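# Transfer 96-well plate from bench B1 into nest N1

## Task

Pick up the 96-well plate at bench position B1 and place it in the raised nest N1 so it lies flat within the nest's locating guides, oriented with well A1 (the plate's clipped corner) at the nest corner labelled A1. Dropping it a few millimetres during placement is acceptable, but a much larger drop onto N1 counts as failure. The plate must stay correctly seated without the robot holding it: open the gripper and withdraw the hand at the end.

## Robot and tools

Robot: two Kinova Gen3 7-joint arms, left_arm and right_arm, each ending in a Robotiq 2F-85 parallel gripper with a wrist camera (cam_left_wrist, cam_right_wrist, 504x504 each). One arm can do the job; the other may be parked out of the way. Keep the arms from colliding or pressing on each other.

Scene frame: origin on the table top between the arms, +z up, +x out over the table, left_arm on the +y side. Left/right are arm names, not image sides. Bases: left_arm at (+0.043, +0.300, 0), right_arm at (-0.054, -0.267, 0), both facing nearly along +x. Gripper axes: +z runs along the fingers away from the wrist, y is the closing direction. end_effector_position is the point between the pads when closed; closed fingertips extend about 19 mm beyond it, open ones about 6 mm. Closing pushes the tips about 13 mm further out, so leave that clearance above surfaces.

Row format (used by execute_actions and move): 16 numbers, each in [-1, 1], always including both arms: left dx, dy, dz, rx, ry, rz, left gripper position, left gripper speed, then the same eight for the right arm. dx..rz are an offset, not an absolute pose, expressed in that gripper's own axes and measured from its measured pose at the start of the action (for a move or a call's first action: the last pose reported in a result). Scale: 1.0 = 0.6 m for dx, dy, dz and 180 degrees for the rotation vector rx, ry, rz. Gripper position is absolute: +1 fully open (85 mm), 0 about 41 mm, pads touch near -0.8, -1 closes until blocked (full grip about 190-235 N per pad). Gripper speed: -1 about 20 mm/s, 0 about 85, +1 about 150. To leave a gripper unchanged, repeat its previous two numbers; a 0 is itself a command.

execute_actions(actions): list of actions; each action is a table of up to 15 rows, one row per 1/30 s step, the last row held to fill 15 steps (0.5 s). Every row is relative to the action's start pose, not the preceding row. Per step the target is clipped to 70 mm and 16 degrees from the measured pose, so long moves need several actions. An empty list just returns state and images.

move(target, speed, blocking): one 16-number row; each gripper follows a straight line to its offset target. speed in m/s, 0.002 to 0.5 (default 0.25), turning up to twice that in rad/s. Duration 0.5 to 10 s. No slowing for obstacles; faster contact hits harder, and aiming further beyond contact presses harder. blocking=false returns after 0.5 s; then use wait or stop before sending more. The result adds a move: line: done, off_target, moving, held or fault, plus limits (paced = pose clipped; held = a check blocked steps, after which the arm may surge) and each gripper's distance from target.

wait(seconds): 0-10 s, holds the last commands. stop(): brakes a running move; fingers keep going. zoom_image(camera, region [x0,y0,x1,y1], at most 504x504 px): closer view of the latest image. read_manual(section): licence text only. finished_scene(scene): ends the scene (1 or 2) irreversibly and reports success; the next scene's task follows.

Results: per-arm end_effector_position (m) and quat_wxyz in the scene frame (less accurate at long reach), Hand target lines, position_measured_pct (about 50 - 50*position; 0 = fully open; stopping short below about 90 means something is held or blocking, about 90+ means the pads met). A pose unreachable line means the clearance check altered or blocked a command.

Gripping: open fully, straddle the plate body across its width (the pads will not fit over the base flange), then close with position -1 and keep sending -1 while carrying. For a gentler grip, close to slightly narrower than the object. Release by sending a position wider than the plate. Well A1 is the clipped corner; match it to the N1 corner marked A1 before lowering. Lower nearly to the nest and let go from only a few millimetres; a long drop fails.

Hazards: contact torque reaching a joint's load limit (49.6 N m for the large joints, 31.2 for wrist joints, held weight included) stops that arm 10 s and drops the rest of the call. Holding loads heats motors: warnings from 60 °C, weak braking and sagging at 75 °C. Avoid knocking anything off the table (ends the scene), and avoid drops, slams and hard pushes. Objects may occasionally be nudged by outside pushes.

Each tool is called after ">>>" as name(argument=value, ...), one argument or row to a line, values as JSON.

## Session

>>> execute_actions(
  actions=[],
)

Scene clock: 0.00 s.
left_arm: end_effector_position=(+0.4935, +0.3050, +0.1993) position_measured_pct=0.0 end_effector_quat_wxyz=(-0.001, -0.005, +1.000, -0.000) | right_arm: end_effector_position=(+0.5301, +0.0515, +0.1573) position_measured_pct=0.0 end_effector_quat_wxyz=(-0.054, +0.423, +0.903, -0.052)
Joint positions: left_arm=[-0.057  0.435  0.001  1.655 -0.     1.053  1.514] | right_arm=[-0.539  1.27   0.298  0.141 -0.315  1.884  0.19 ]
Joint velocities: left_arm=[-0.001 -0.    -0.001  0.    -0.    -0.     0.   ] | right_arm=[-0.    -0.001 -0.     0.001  0.001 -0.     0.001]
Motor temperatures (°C, as the motors report them): left_arm=[33 34 31 32 40 38 40] | right_arm=[34 29 33 33 39 39 41]
Hand target (left_arm): +0.493, +0.305, +0.199; -0.001, -0.005, +1.000, -0.000
Hand target (right_arm): +0.530, +0.051, +0.157; -0.054, +0.423, +0.903, -0.052

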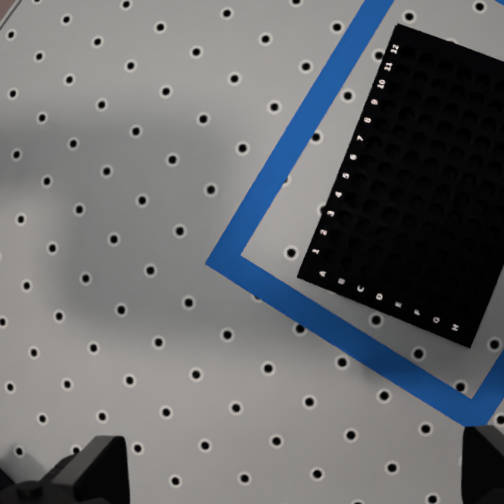

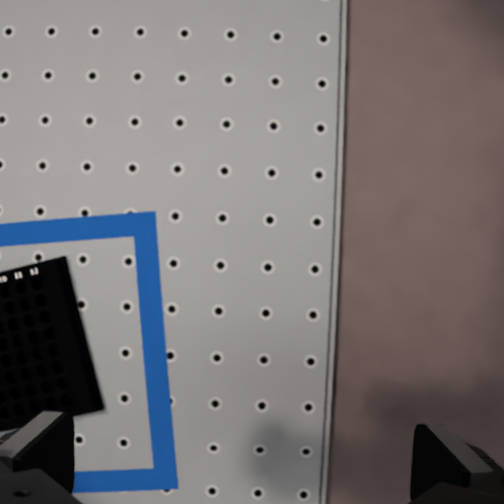

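>>> move(
  target=[-0.0235,-0.24,0.166,0,0,0.412,1,0, -0.488,-0.535,-0.084,-0.133,0.238,0.19,1,0],
  speed=0.35,
)

Scene clock: 5.03 s.
left_arm: end_effector_position=(+0.5090, +0.1609, +0.0997) position_measured_pct=0.0 end_effector_quat_wxyz=(-0.000, +0.599, +0.801, -0.001) | right_arm: end_effector_position=(+0.4788, -0.3760, +0.2351) position_measured_pct=0.0 end_effector_quat_wxyz=(-0.270, +0.653, +0.654, +0.270)
Joint positions: left_arm=[ 0.048  0.664  0.314  1.669 -0.255  0.85   0.746] | right_arm=[ 0.432  0.894  0.197  0.996 -0.791  1.741  0.65 ]
Joint velocities: left_arm=[ 0.001  0.003 -0.001 -0.     0.     0.    -0.   ] | right_arm=[ 0.01   0.008  0.007 -0.003 -0.002  0.002  0.001]
Motor temperatures (°C, as the motors report them): left_arm=[33 34 31 32 40 38 40] | right_arm=[34 29 33 33 39 39 41]
Hand target (left_arm): +0.509, +0.161, +0.100; -0.000, +0.599, +0.801, -0.001
Hand target (right_arm): +0.479, -0.377, +0.235; -0.270, +0.654, +0.653, +0.270
Off the commanded pose (left_arm): 0.000 m, 0 deg.
Off the commanded pose (right_arm): 0.002 m, 0 deg.
move: done

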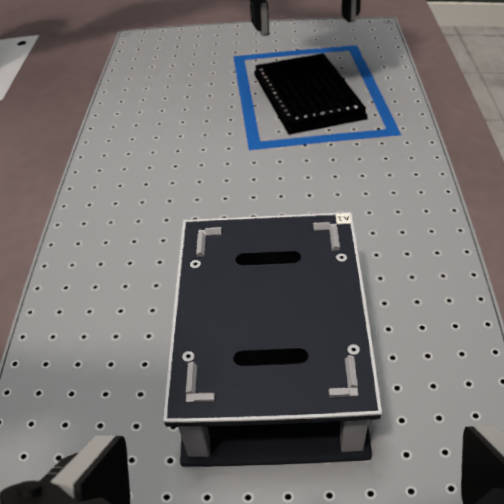

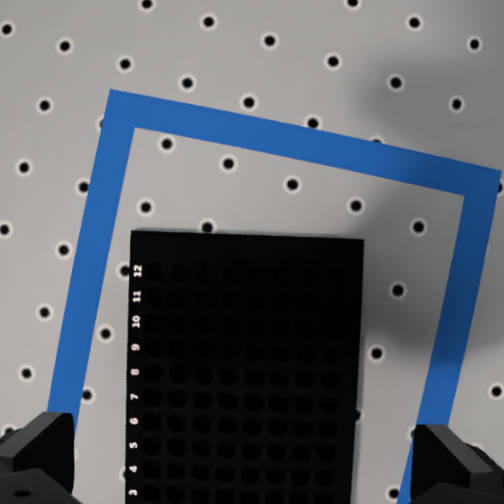

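>>> move(
  target=[-0.01,0,0.104,0,0,0,1,0, 0,0,0,0,0,0,1,0],
  speed=0.12,
)

>>> zoom_image(
  camera="cam_right_wrist",
  region=[30, 384, 150, 504],
)

>>> zoom_image(
  camera="cam_right_wrist",
  region=[340, 384, 460, 504],
)

>>> zoom_image(
  camera="cam_left_wrist",
  region=[230, 20, 400, 150],
)

Scene clock: 7.93 s.
left_arm: end_effector_position=(+0.5108, +0.1552, +0.0376) position_measured_pct=0.0 end_effector_quat_wxyz=(+0.000, +0.599, +0.801, -0.001) | right_arm: end_effector_position=(+0.4788, -0.3760, +0.2351) position_measured_pct=0.0 end_effector_quat_wxyz=(-0.270, +0.653, +0.654, +0.270)
Joint positions: left_arm=[ 0.085  0.774  0.274  1.702 -0.294  0.706  0.787] | right_arm=[ 0.432  0.894  0.197  0.996 -0.791  1.741  0.65 ]
Joint velocities: left_arm=[ 0.003  0.006  0.002 -0.    -0.     0.001  0.001] | right_arm=[-0.    -0.001  0.    -0.001 -0.     0.001  0.   ]
Motor temperatures (°C, as the motors report them): left_arm=[33 34 31 32 40 38 40] | right_arm=[34 30 33 33 39 39 41]
Hand target (left_arm): +0.511, +0.155, +0.037; -0.000, +0.599, +0.801, -0.001
Hand target (right_arm): +0.479, -0.376, +0.235; -0.270, +0.653, +0.654, +0.270
Off the commanded pose (left_arm): 0.000 m, 0 deg.
Off the commanded pose (right_arm): 0.000 m, 0 deg.
move: done

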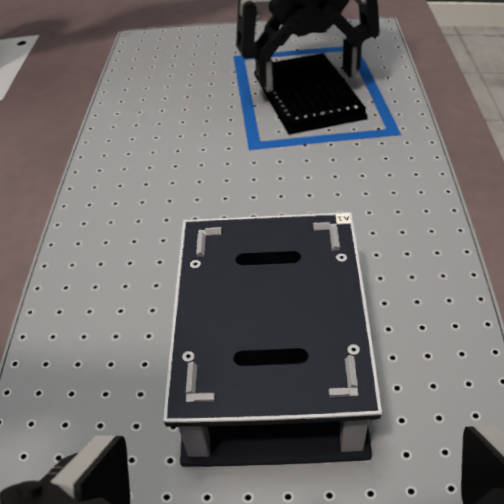

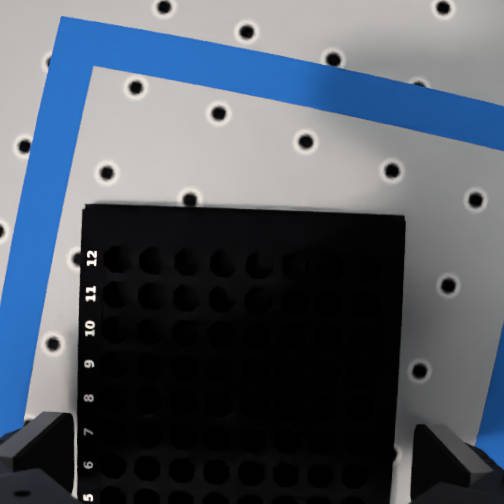

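Region (30, 384, 150, 504) of cam_right_wrist's 504x504 image, scaled by 4.200.

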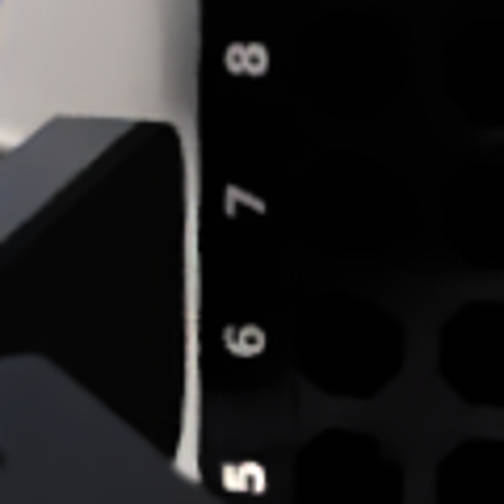

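Region (340, 384, 460, 504) of cam_right_wrist's 504x504 image, scaled by 4.200.

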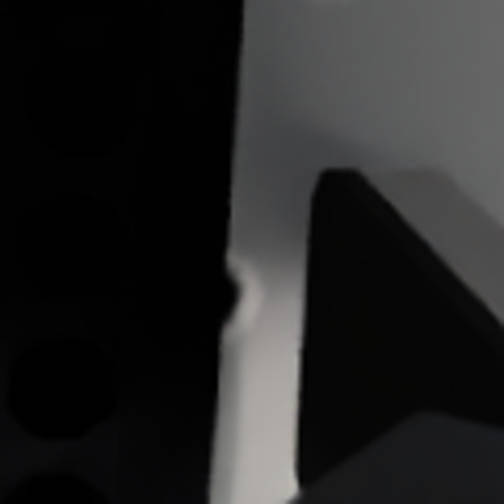

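Region (230, 20, 400, 150) of cam_left_wrist's 504x504 image, scaled by 2.965; it fills the top 385 rows of this view, and the rest is white.

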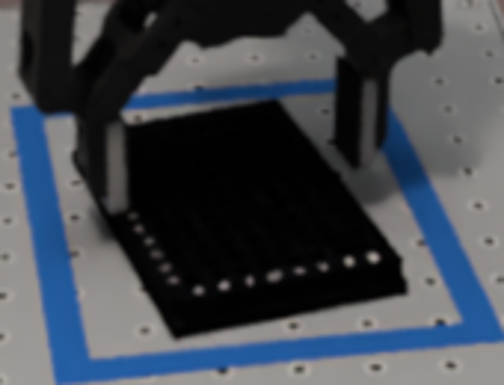

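>>> execute_actions(
  actions=[
    [[0,-0.001,0.0005,0,0,0,1,0, 0,0,0,0,0,0,1,0],[0,-0.002,0.0015,0,0,0,1,0, 0,0,0,0,0,0,1,0],[0,-0.003,0.003,0,0,0,1,0, 0,0,0,0,0,0,1,0],[0,-0.0037,0.0045,0,0,0,1,0, 0,0,0,0,0,0,1,0],[0,-0.0037,0.006,0,0,0,1,0, 0,0,0,0,0,0,1,0],[0,-0.0037,0.0075,0,0,0,1,0, 0,0,0,0,0,0,1,0],[0,-0.0037,0.009,0,0,0,1,0, 0,0,0,0,0,0,1,0],[0,-0.0037,0.0105,0,0,0,1,0, 0,0,0,0,0,0,1,0],[0,-0.0037,0.012,0,0,0,1,0, 0,0,0,0,0,0,1,0],[0,-0.0037,0.014,0,0,0,1,0, 0,0,0,0,0,0,1,0],[0,-0.0037,0.016,0,0,0,1,0, 0,0,0,0,0,0,1,0],[0,-0.0037,0.0175,0,0,0,1,0, 0,0,0,0,0,0,1,0],[0,-0.0037,0.0185,0,0,0,1,0, 0,0,0,0,0,0,1,0],[0,-0.0037,0.019,0,0,0,1,0, 0,0,0,0,0,0,1,0]],
  ],
)

>>> zoom_image(
  camera="cam_left_wrist",
  region=[240, 40, 380, 140],
)

Scene clock: 11.43 s.
left_arm: end_effector_position=(+0.5088, +0.1547, +0.0264) position_measured_pct=0.0 end_effector_quat_wxyz=(+0.000, +0.599, +0.801, -0.000) | right_arm: end_effector_position=(+0.4788, -0.3760, +0.2351) position_measured_pct=0.0 end_effector_quat_wxyz=(-0.270, +0.653, +0.654, +0.270)
Joint positions: left_arm=[ 0.093  0.792  0.265  1.713 -0.301  0.676  0.796] | right_arm=[ 0.432  0.894  0.197  0.996 -0.791  1.741  0.65 ]
Joint velocities: left_arm=[ 0.     0.005 -0.004  0.003 -0.002 -0.008  0.002] | right_arm=[ 0.     0.002 -0.     0.    -0.001 -0.001  0.   ]
Motor temperatures (°C, as the motors report them): left_arm=[33 34 31 32 40 38 40] | right_arm=[34 30 33 33 39 39 41]
Hand target (left_arm): +0.509, +0.155, +0.026; +0.000, +0.599, +0.801, -0.001
Hand target (right_arm): +0.479, -0.376, +0.235; -0.270, +0.653, +0.654, +0.270
Off the commanded pose (left_arm): 0.000 m, 0 deg.
Off the commanded pose (right_arm): 0.000 m, 0 deg.

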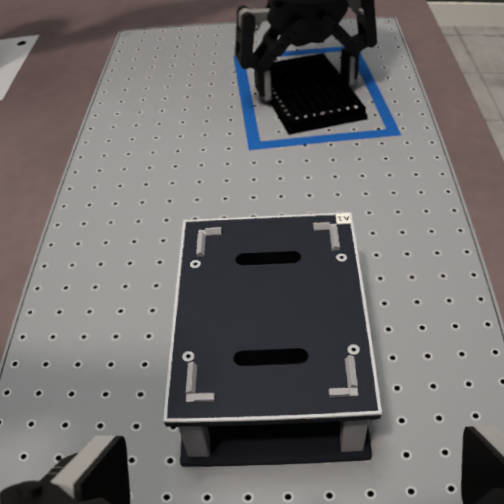

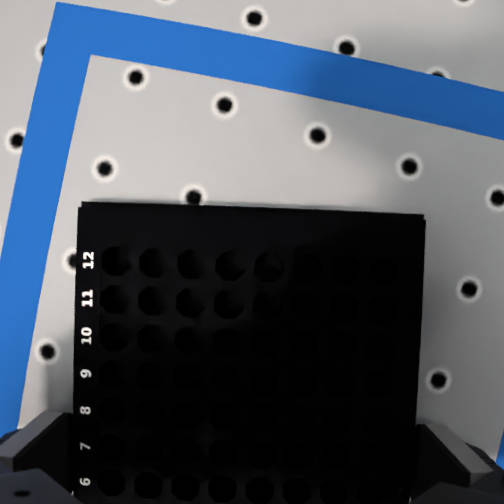

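Region (240, 40, 380, 140) of cam_left_wrist's 504x504 image, scaled by 3.600; it fills the top 360 rows of this view, and the rest is white.

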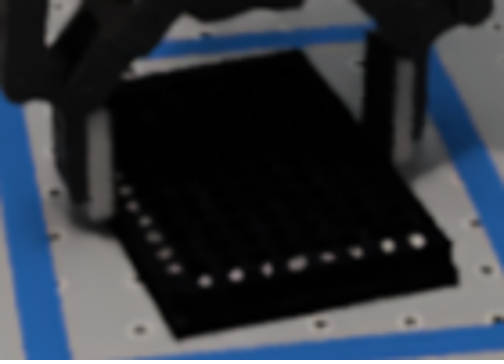

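>>> execute_actions(
  actions=[
    [[0,0,0,0,0,0,0.85,-0.8, 0,0,0,0,0,0,1,0]],
  ],
)

Scene clock: 12.60 s.
left_arm: end_effector_position=(+0.5088, +0.1547, +0.0270) position_measured_pct=6.0 end_effector_quat_wxyz=(+0.000, +0.599, +0.801, -0.000) | right_arm: end_effector_position=(+0.4788, -0.3760, +0.2351) position_measured_pct=0.0 end_effector_quat_wxyz=(-0.270, +0.653, +0.654, +0.270)
Joint positions: left_arm=[ 0.093  0.791  0.265  1.713 -0.301  0.677  0.796] | right_arm=[ 0.432  0.894  0.197  0.996 -0.791  1.741  0.65 ]
Joint velocities: left_arm=[-0.     0.    -0.001  0.001  0.    -0.    -0.   ] | right_arm=[-0.     0.     0.001  0.     0.001 -0.     0.   ]
Motor temperatures (°C, as the motors report them): left_arm=[33 34 31 32 40 38 40] | right_arm=[34 30 33 33 39 39 41]
Hand target (left_arm): +0.509, +0.155, +0.026; +0.000, +0.599, +0.801, -0.000
Hand target (right_arm): +0.479, -0.376, +0.235; -0.270, +0.653, +0.654, +0.270
Off the commanded pose (left_arm): 0.001 m, 0 deg.
Off the commanded pose (right_arm): 0.000 m, 0 deg.

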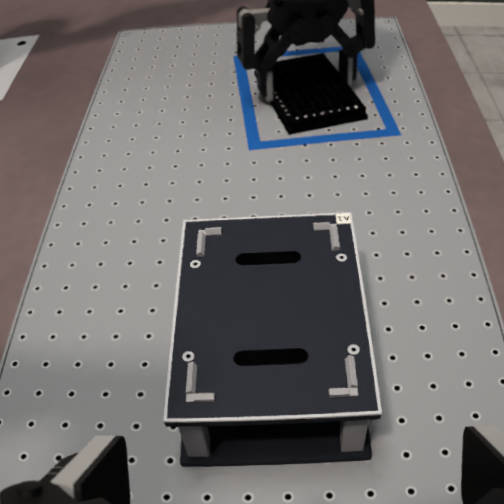

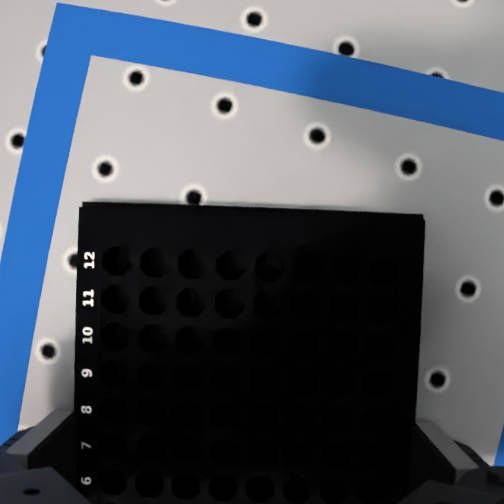

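>>> move(
  target=[-0.129,-0.064,-0.175,0,0,-0.37,0.81,-0.8, 0,0,0,0,0,0,1,0],
  speed=0.45,
)

Scene clock: 17.10 s.
left_arm: end_effector_position=(+0.4941, +0.0699, +0.1320) position_measured_pct=7.1 end_effector_quat_wxyz=(+0.000, +0.060, +0.998, -0.000) | right_arm: end_effector_position=(+0.4788, -0.3760, +0.2351) position_measured_pct=0.0 end_effector_quat_wxyz=(-0.270, +0.653, +0.654, +0.270)
Joint positions: left_arm=[ 0.437  0.632 -0.008  1.552  0.006  0.957  1.867] | right_arm=[ 0.432  0.894  0.197  0.996 -0.791  1.741  0.65 ]
Joint velocities: left_arm=[ 0.004 -0.     0.006  0.    -0.003  0.     0.003] | right_arm=[ 0.001  0.    -0.001 -0.001  0.001  0.     0.001]
Motor temperatures (°C, as the motors report them): left_arm=[33 34 31 32 40 38 40] | right_arm=[34 30 33 33 39 39 41]
Hand target (left_arm): +0.494, +0.069, +0.132; +0.000, +0.061, +0.998, -0.000
Hand target (right_arm): +0.479, -0.376, +0.235; -0.270, +0.653, +0.654, +0.270
Off the commanded pose (left_arm): 0.000 m, 0 deg.
Off the commanded pose (right_arm): 0.000 m, 0 deg.
move: done

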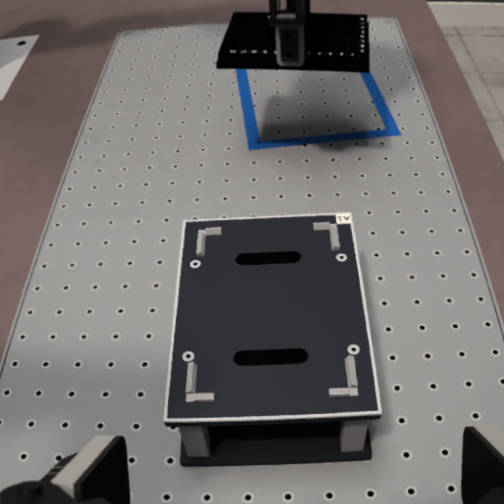

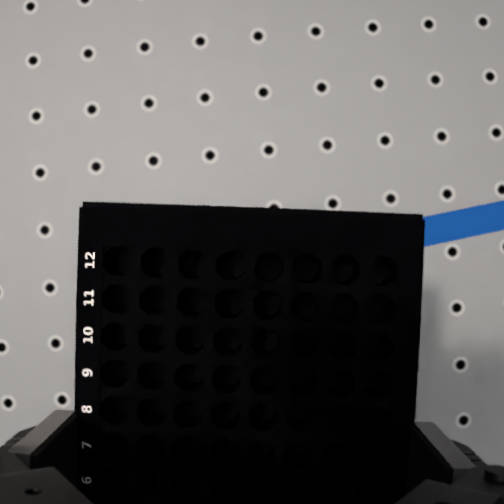

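>>> move(
  target=[-0.003,-0.399,0.0167,0,0,-0.542,0.81,-0.8, 0,0,0,0,0,0,1,0],
  speed=0.45,
)

>>> zoom_image(
  camera="cam_right_wrist",
  region=[40, 90, 260, 250],
)

>>> zoom_image(
  camera="cam_right_wrist",
  region=[260, 90, 480, 250],
)

Scene clock: 20.23 s.
left_arm: end_effector_position=(+0.4672, -0.1681, +0.1225) position_measured_pct=7.1 end_effector_quat_wxyz=(+0.000, +0.711, -0.703, +0.001) | right_arm: end_effector_position=(+0.4788, -0.3760, +0.2351) position_measured_pct=0.0 end_effector_quat_wxyz=(-0.270, +0.653, +0.654, +0.270)
Joint positions: left_arm=[ 0.962  0.943 -0.385  0.984  0.325  1.265  3.771] | right_arm=[ 0.432  0.894  0.197  0.996 -0.791  1.741  0.65 ]
Joint velocities: left_arm=[ 0.001  0.01   0.003 -0.005 -0.002  0.001  0.001] | right_arm=[-0.001  0.001 -0.001 -0.001  0.001 -0.     0.002]
Motor temperatures (°C, as the motors report them): left_arm=[33 35 31 32 40 38 40] | right_arm=[34 30 33 33 39 39 41]
Hand target (left_arm): +0.467, -0.168, +0.122; +0.000, +0.711, -0.703, +0.000
Hand target (right_arm): +0.479, -0.376, +0.235; -0.270, +0.653, +0.654, +0.270
Off the commanded pose (left_arm): 0.000 m, 0 deg.
Off the commanded pose (right_arm): 0.000 m, 0 deg.
move: done

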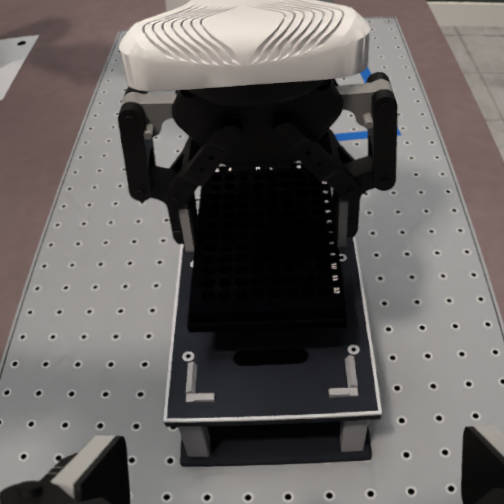

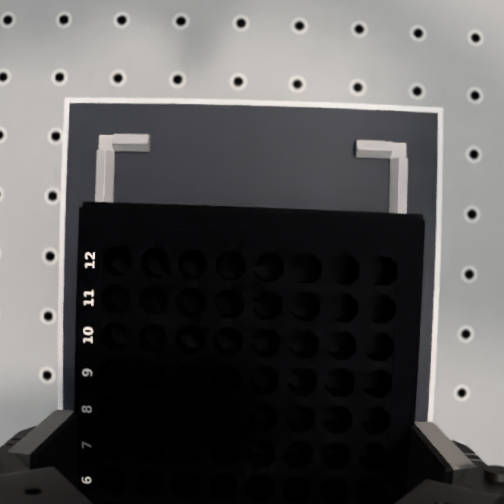

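Region (40, 90, 260, 250) of cam_right_wrist's 504x504 image, scaled by 2.291; it fills the top 367 rows of this view, and the rest is white.

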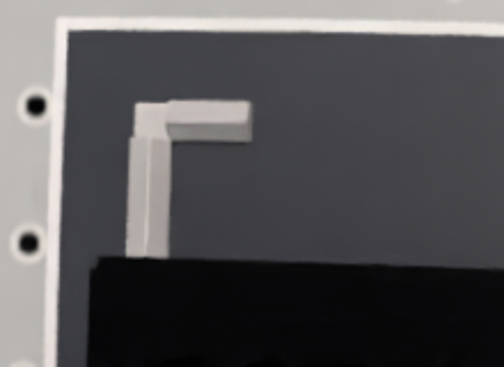

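Region (260, 90, 480, 250) of cam_right_wrist's 504x504 image, scaled by 2.291; it fills the top 367 rows of this view, and the rest is white.

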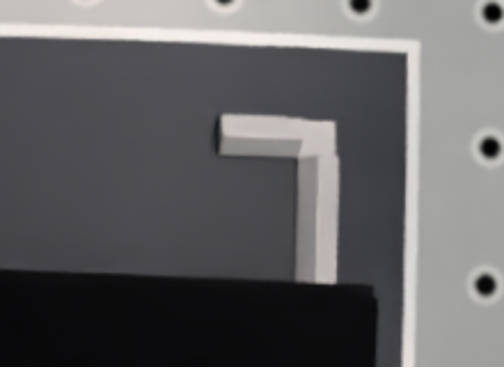

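>>> move(
  target=[0.0233,0.0002,0.04,0,0,-0.0027,0.81,-0.8, 0,0,0,0,0,0,1,0],
  speed=0.07,
)

>>> zoom_image(
  camera="cam_right_wrist",
  region=[50, 130, 190, 250],
)

>>> zoom_image(
  camera="cam_right_wrist",
  region=[330, 130, 470, 250],
)

Scene clock: 22.13 s.
left_arm: end_effector_position=(+0.4672, -0.1821, +0.0987) position_measured_pct=7.1 end_effector_quat_wxyz=(+0.000, +0.714, -0.700, +0.001) | right_arm: end_effector_position=(+0.4788, -0.3760, +0.2351) position_measured_pct=0.0 end_effector_quat_wxyz=(-0.270, +0.653, +0.654, +0.270)
Joint positions: left_arm=[ 0.97   0.994 -0.38   0.954  0.336  1.245  3.796] | right_arm=[ 0.432  0.894  0.197  0.996 -0.791  1.741  0.65 ]
Joint velocities: left_arm=[-0.001  0.003  0.    -0.001 -0.001  0.001  0.   ] | right_arm=[-0.    -0.001  0.    -0.     0.001 -0.001  0.001]
Motor temperatures (°C, as the motors report them): left_arm=[33 35 31 32 40 38 40] | right_arm=[34 30 33 33 39 39 41]
Hand target (left_arm): +0.467, -0.182, +0.098; +0.000, +0.714, -0.700, +0.001
Hand target (right_arm): +0.479, -0.376, +0.235; -0.270, +0.653, +0.654, +0.270
Off the commanded pose (left_arm): 0.000 m, 0 deg.
Off the commanded pose (right_arm): 0.000 m, 0 deg.
move: done

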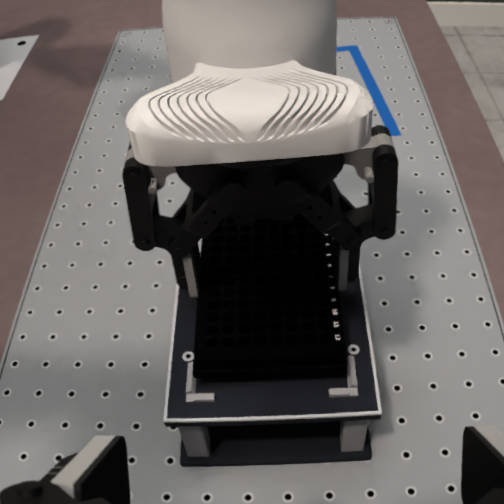

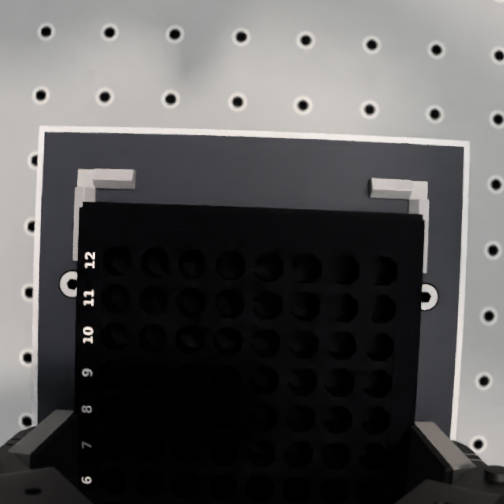

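Region (50, 130, 190, 250) of cam_right_wrist's 504x504 image, scaled by 3.600; it fills the top 432 rows of this view, and the rest is white.

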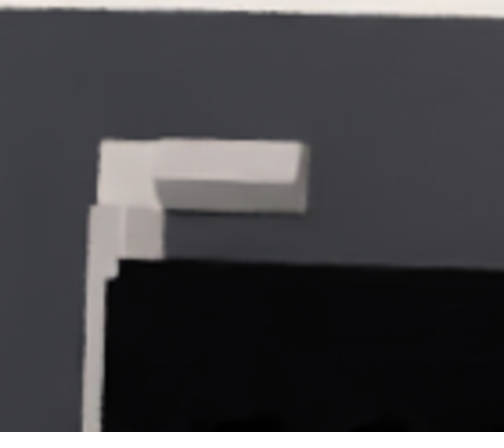

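Region (330, 130, 470, 250) of cam_right_wrist's 504x504 image, scaled by 3.600; it fills the top 432 rows of this view, and the rest is white.

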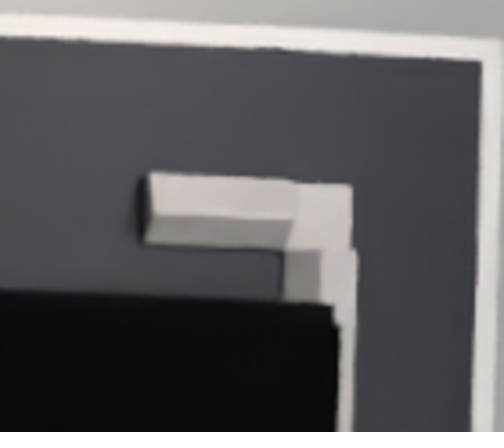

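>>> execute_actions(
  actions=[
    [[0.001,0,0.0003,0,0,-0.0006,0.81,-0.8, 0,0,0,0,0,0,1,0],[0.0025,0,0.0008,0,0,-0.0006,0.81,-0.8, 0,0,0,0,0,0,1,0],[0.004,-0.0001,0.0015,0,0,-0.0006,0.81,-0.8, 0,0,0,0,0,0,1,0],[0.0055,-0.0002,0.0023,0,0,-0.0006,0.81,-0.8, 0,0,0,0,0,0,1,0],[0.0065,-0.0002,0.0032,0,0,-0.0006,0.81,-0.8, 0,0,0,0,0,0,1,0],[0.007,-0.0002,0.0042,0,0,-0.0006,0.81,-0.8, 0,0,0,0,0,0,1,0],[0.007,-0.0002,0.0054,0,0,-0.0006,0.81,-0.8, 0,0,0,0,0,0,1,0],[0.007,-0.0002,0.0068,0,0,-0.0006,0.81,-0.8, 0,0,0,0,0,0,1,0],[0.007,-0.0002,0.0082,0,0,-0.0006,0.81,-0.8, 0,0,0,0,0,0,1,0],[0.007,-0.0002,0.0096,0,0,-0.0006,0.81,-0.8, 0,0,0,0,0,0,1,0],[0.007,-0.0002,0.011,0,0,-0.0006,0.81,-0.8, 0,0,0,0,0,0,1,0],[0.007,-0.0002,0.0122,0,0,-0.0006,0.81,-0.8, 0,0,0,0,0,0,1,0],[0.007,-0.0002,0.0132,0,0,-0.0006,0.81,-0.8, 0,0,0,0,0,0,1,0],[0.007,-0.0002,0.014,0,0,-0.0006,0.81,-0.8, 0,0,0,0,0,0,1,0],[0.007,-0.0002,0.0145,0,0,-0.0006,0.81,-0.8, 0,0,0,0,0,0,1,0]],
  ],
)

>>> wait(
  seconds=0.2,
)

>>> zoom_image(
  camera="cam_right_wrist",
  region=[50, 160, 190, 280],
)

>>> zoom_image(
  camera="cam_right_wrist",
  region=[330, 160, 470, 280],
)

Scene clock: 24.70 s.
left_arm: end_effector_position=(+0.4674, -0.1863, +0.0904) position_measured_pct=7.1 end_effector_quat_wxyz=(+0.000, +0.715, -0.700, +0.001) | right_arm: end_effector_position=(+0.4788, -0.3760, +0.2351) position_measured_pct=0.0 end_effector_quat_wxyz=(-0.270, +0.653, +0.654, +0.270)
Joint positions: left_arm=[ 0.972  1.011 -0.379  0.944  0.339  1.237  3.802] | right_arm=[ 0.432  0.894  0.197  0.996 -0.791  1.741  0.65 ]
Joint velocities: left_arm=[ 0.     0.013  0.001  0.014  0.003 -0.023 -0.003] | right_arm=[-0.001  0.001  0.    -0.     0.001 -0.002 -0.   ]
Motor temperatures (°C, as the motors report them): left_arm=[33 35 31 32 40 38 40] | right_arm=[34 30 33 33 39 39 41]
Hand target (left_arm): +0.467, -0.186, +0.090; +0.000, +0.715, -0.700, +0.001
Hand target (right_arm): +0.479, -0.376, +0.235; -0.270, +0.653, +0.654, +0.270
Off the commanded pose (left_arm): 0.000 m, 0 deg.
Off the commanded pose (right_arm): 0.000 m, 0 deg.

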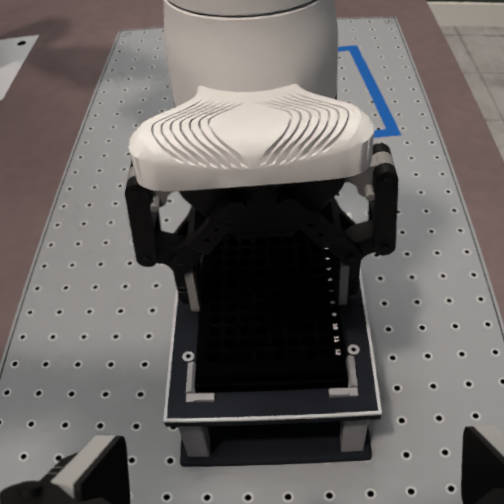

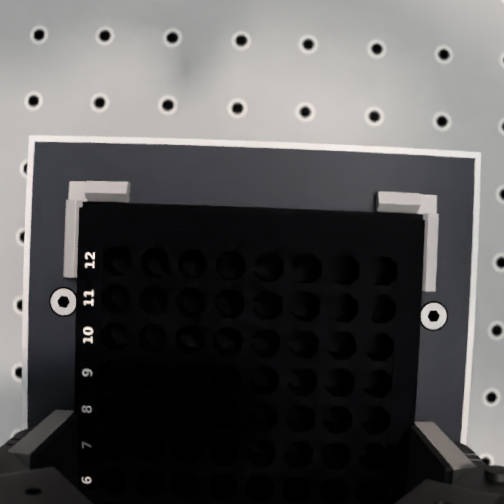

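Scene clock: 24.90 s.
left_arm: end_effector_position=(+0.4674, -0.1863, +0.0900) position_measured_pct=7.1 end_effector_quat_wxyz=(+0.000, +0.715, -0.700, +0.001) | right_arm: end_effector_position=(+0.4788, -0.3760, +0.2351) position_measured_pct=0.0 end_effector_quat_wxyz=(-0.270, +0.653, +0.654, +0.270)
Joint positions: left_arm=[ 0.972  1.012 -0.378  0.944  0.339  1.237  3.802] | right_arm=[ 0.432  0.894  0.197  0.996 -0.791  1.741  0.65 ]
Joint velocities: left_arm=[ 0.     0.    -0.001  0.001  0.     0.    -0.   ] | right_arm=[-0.     0.     0.002  0.    -0.001 -0.001  0.   ]
Motor temperatures (°C, as the motors report them): left_arm=[33 35 31 32 40 38 40] | right_arm=[34 30 33 33 39 39 41]
Hand target (left_arm): +0.467, -0.186, +0.090; +0.000, +0.715, -0.700, +0.001
Hand target (right_arm): +0.479, -0.376, +0.235; -0.270, +0.653, +0.654, +0.270
Off the commanded pose (left_arm): 0.000 m, 0 deg.
Off the commanded pose (right_arm): 0.000 m, 0 deg.
wait: 0.20 s; at rest by 0.17 s

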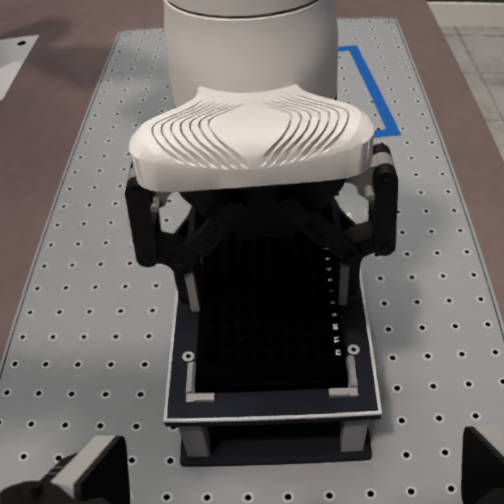

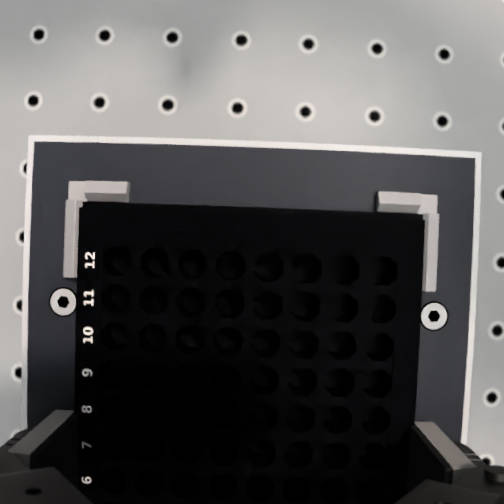

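Region (50, 160, 190, 280) of cam_right_wrist's 504x504 image, scaled by 3.600; it fills the top 432 rows of this view, and the rest is white.

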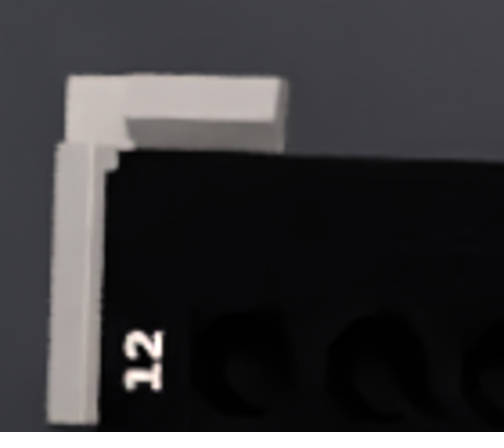

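Region (330, 160, 470, 280) of cam_right_wrist's 504x504 image, scaled by 3.600; it fills the top 432 rows of this view, and the rest is white.

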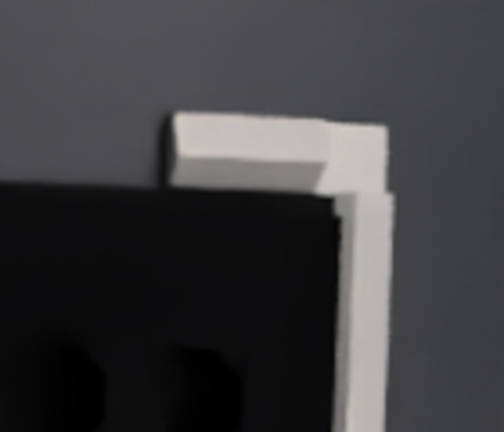

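Centered. Lower 1 mm, open, then lift slightly to check release.

>>> execute_actions(
  actions=[
    [[0,0,0.0005,0,0,0,0.81,-0.8, 0,0,0,0,0,0,1,0],[0,0,0.001,0,0,0,0.81,-0.8, 0,0,0,0,0,0,1,0],[0,0,0.0015,0,0,0,0.81,-0.8, 0,0,0,0,0,0,1,0],[0,0,0.002,0,0,0,1,-0.7, 0,0,0,0,0,0,1,0],[0,0,0.0023,0,0,0,1,-0.7, 0,0,0,0,0,0,1,0],[0,0,0.0025,0,0,0,1,-0.7, 0,0,0,0,0,0,1,0],[0,0,0.0025,0,0,0,1,-0.7, 0,0,0,0,0,0,1,0],[0,0,0.0025,0,0,0,1,-0.7, 0,0,0,0,0,0,1,0],[0,0,0.0025,0,0,0,1,-0.7, 0,0,0,0,0,0,1,0],[0,0,0.0025,0,0,0,1,-0.7, 0,0,0,0,0,0,1,0],[0,0,0.0025,0,0,0,1,-0.7, 0,0,0,0,0,0,1,0],[0,0,0.0025,0,0,0,1,-0.7, 0,0,0,0,0,0,1,0],[0,0,0.001,0,0,0,1,-0.7, 0,0,0,0,0,0,1,0],[0,0,-0.001,0,0,0,1,-0.7, 0,0,0,0,0,0,1,0],[0,0,-0.003,0,0,0,1,-0.7, 0,0,0,0,0,0,1,0]],
  ],
)

>>> wait(
  seconds=0.2,
)

Scene clock: 26.37 s.
left_arm: end_effector_position=(+0.4674, -0.1863, +0.0907) position_measured_pct=0.0 end_effector_quat_wxyz=(+0.000, +0.715, -0.700, +0.001) | right_arm: end_effector_position=(+0.4788, -0.3760, +0.2351) position_measured_pct=0.0 end_effector_quat_wxyz=(-0.270, +0.653, +0.654, +0.270)
Joint positions: left_arm=[ 0.972  1.011 -0.379  0.943  0.339  1.238  3.802] | right_arm=[ 0.432  0.894  0.197  0.996 -0.791  1.741  0.65 ]
Joint velocities: left_arm=[-0.001 -0.038 -0.006 -0.037 -0.012  0.07   0.011] | right_arm=[-0.     0.002  0.     0.     0.    -0.001 -0.   ]
Motor temperatures (°C, as the motors report them): left_arm=[33 35 31 32 40 38 40] | right_arm=[34 30 33 33 39 39 41]
Hand target (left_arm): +0.467, -0.186, +0.092; +0.000, +0.715, -0.700, +0.001
Hand target (right_arm): +0.479, -0.376, +0.235; -0.270, +0.653, +0.654, +0.270
Off the commanded pose (left_arm): 0.001 m, 0 deg.
Off the commanded pose (right_arm): 0.000 m, 0 deg.

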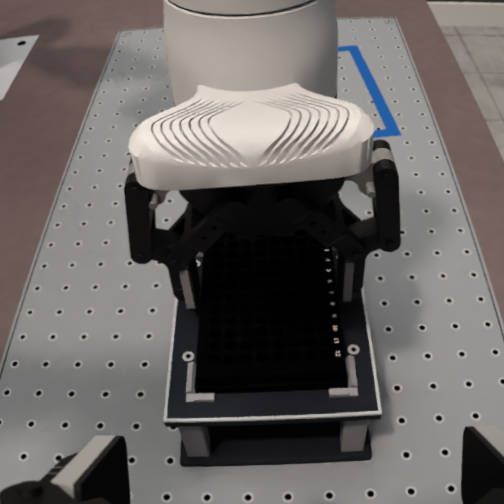

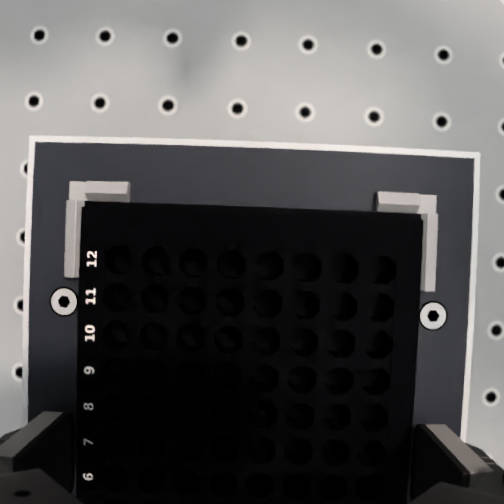

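Scene clock: 26.57 s.
left_arm: end_effector_position=(+0.4674, -0.1863, +0.0918) position_measured_pct=0.0 end_effector_quat_wxyz=(+0.000, +0.715, -0.700, +0.001) | right_arm: end_effector_position=(+0.4788, -0.3760, +0.2351) position_measured_pct=0.0 end_effector_quat_wxyz=(-0.270, +0.653, +0.654, +0.270)
Joint positions: left_arm=[ 0.972  1.01  -0.379  0.942  0.338  1.24   3.803] | right_arm=[ 0.432  0.894  0.197  0.996 -0.791  1.741  0.65 ]
Joint velocities: left_arm=[-0.    -0.    -0.    -0.001  0.    -0.     0.   ] | right_arm=[ 0.     0.001 -0.     0.001  0.001 -0.    -0.001]
Motor temperatures (°C, as the motors report them): left_arm=[33 35 31 32 40 38 40] | right_arm=[34 30 33 33 39 39 41]
Hand target (left_arm): +0.467, -0.186, +0.092; +0.000, +0.715, -0.700, +0.001
Hand target (right_arm): +0.479, -0.376, +0.235; -0.270, +0.653, +0.654, +0.270
Off the commanded pose (left_arm): 0.000 m, 0 deg.
Off the commanded pose (right_arm): 0.000 m, 0 deg.
wait: 0.20 s; at rest by 0.17 s

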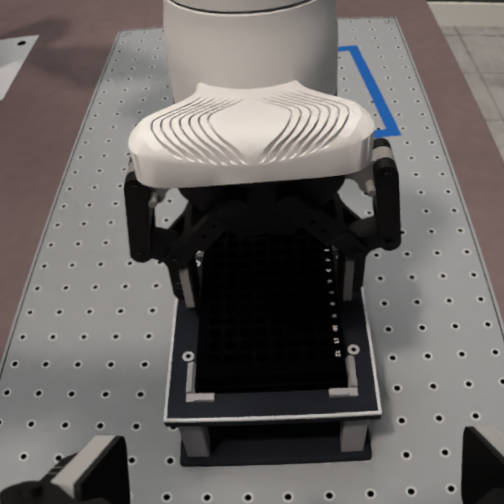

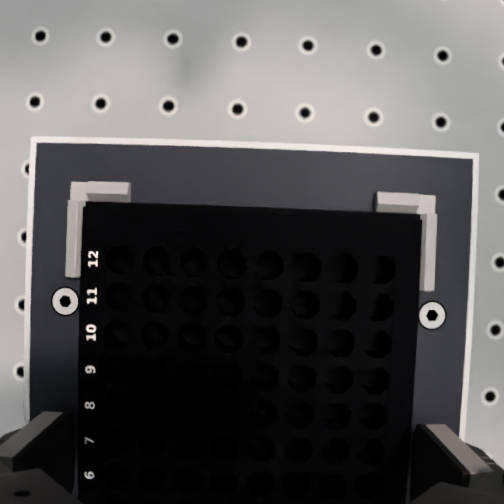

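Released. Retreat up and along the plate's long axis.

>>> move(
  target=[-0.22,0,-0.2,0,0,0,1,-0.7, 0,0,0,0,0,0,1,0],
  speed=0.25,
)

>>> zoom_image(
  camera="cam_left_wrist",
  region=[150, 190, 400, 440],
)

Scene clock: 28.13 s.
left_arm: end_effector_position=(+0.4644, -0.0543, +0.2113) position_measured_pct=0.0 end_effector_quat_wxyz=(+0.000, +0.715, -0.700, +0.000) | right_arm: end_effector_position=(+0.4788, -0.3760, +0.2351) position_measured_pct=0.0 end_effector_quat_wxyz=(-0.270, +0.653, +0.654, +0.270)
Joint positions: left_arm=[ 0.895  0.672 -0.436  1.241  0.278  1.286  3.619] | right_arm=[ 0.432  0.894  0.197  0.996 -0.791  1.741  0.65 ]
Joint velocities: left_arm=[-0.002 -0.01  -0.003  0.     0.001  0.    -0.001] | right_arm=[ 0.001 -0.001  0.    -0.001 -0.    -0.    -0.   ]
Motor temperatures (°C, as the motors report them): left_arm=[33 35 31 32 40 38 40] | right_arm=[34 30 33 33 39 39 41]
Hand target (left_arm): +0.464, -0.054, +0.212; +0.000, +0.715, -0.700, +0.001
Hand target (right_arm): +0.479, -0.376, +0.235; -0.270, +0.653, +0.654, +0.270
Off the commanded pose (left_arm): 0.000 m, 0 deg.
Off the commanded pose (right_arm): 0.000 m, 0 deg.
move: done

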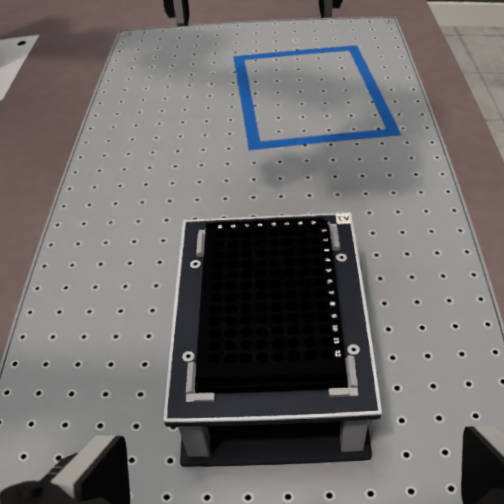

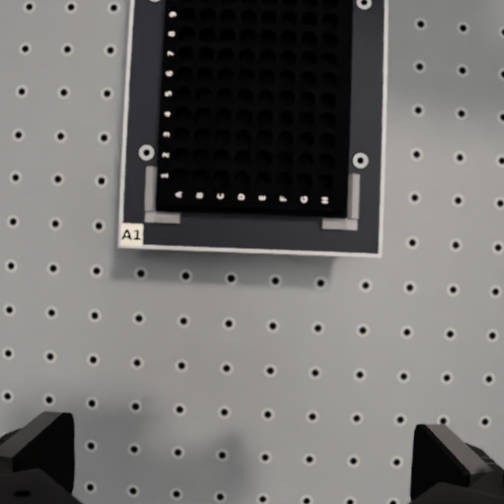

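Region (150, 190, 400, 440) of cam_left_wrist's 504x504 image, scaled by 2.016.

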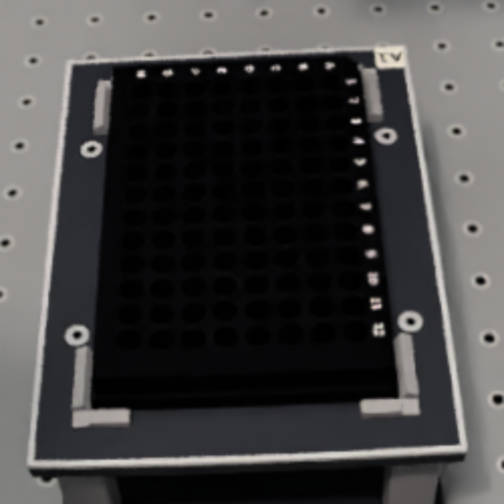

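>>> zoom_image(
  camera="cam_right_wrist",
  region=[120, 150, 380, 250],
)

Region (120, 150, 380, 250) of cam_right_wrist's 504x504 image, scaled by 1.938; it fills the top 194 rows of this view, and the rest is white.

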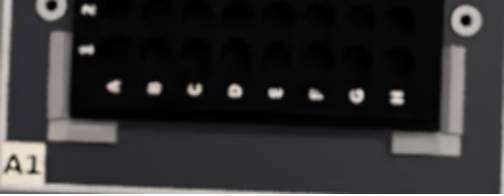

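>>> finished_scene(
  scene=2,
)

The scene is finished: the task was done.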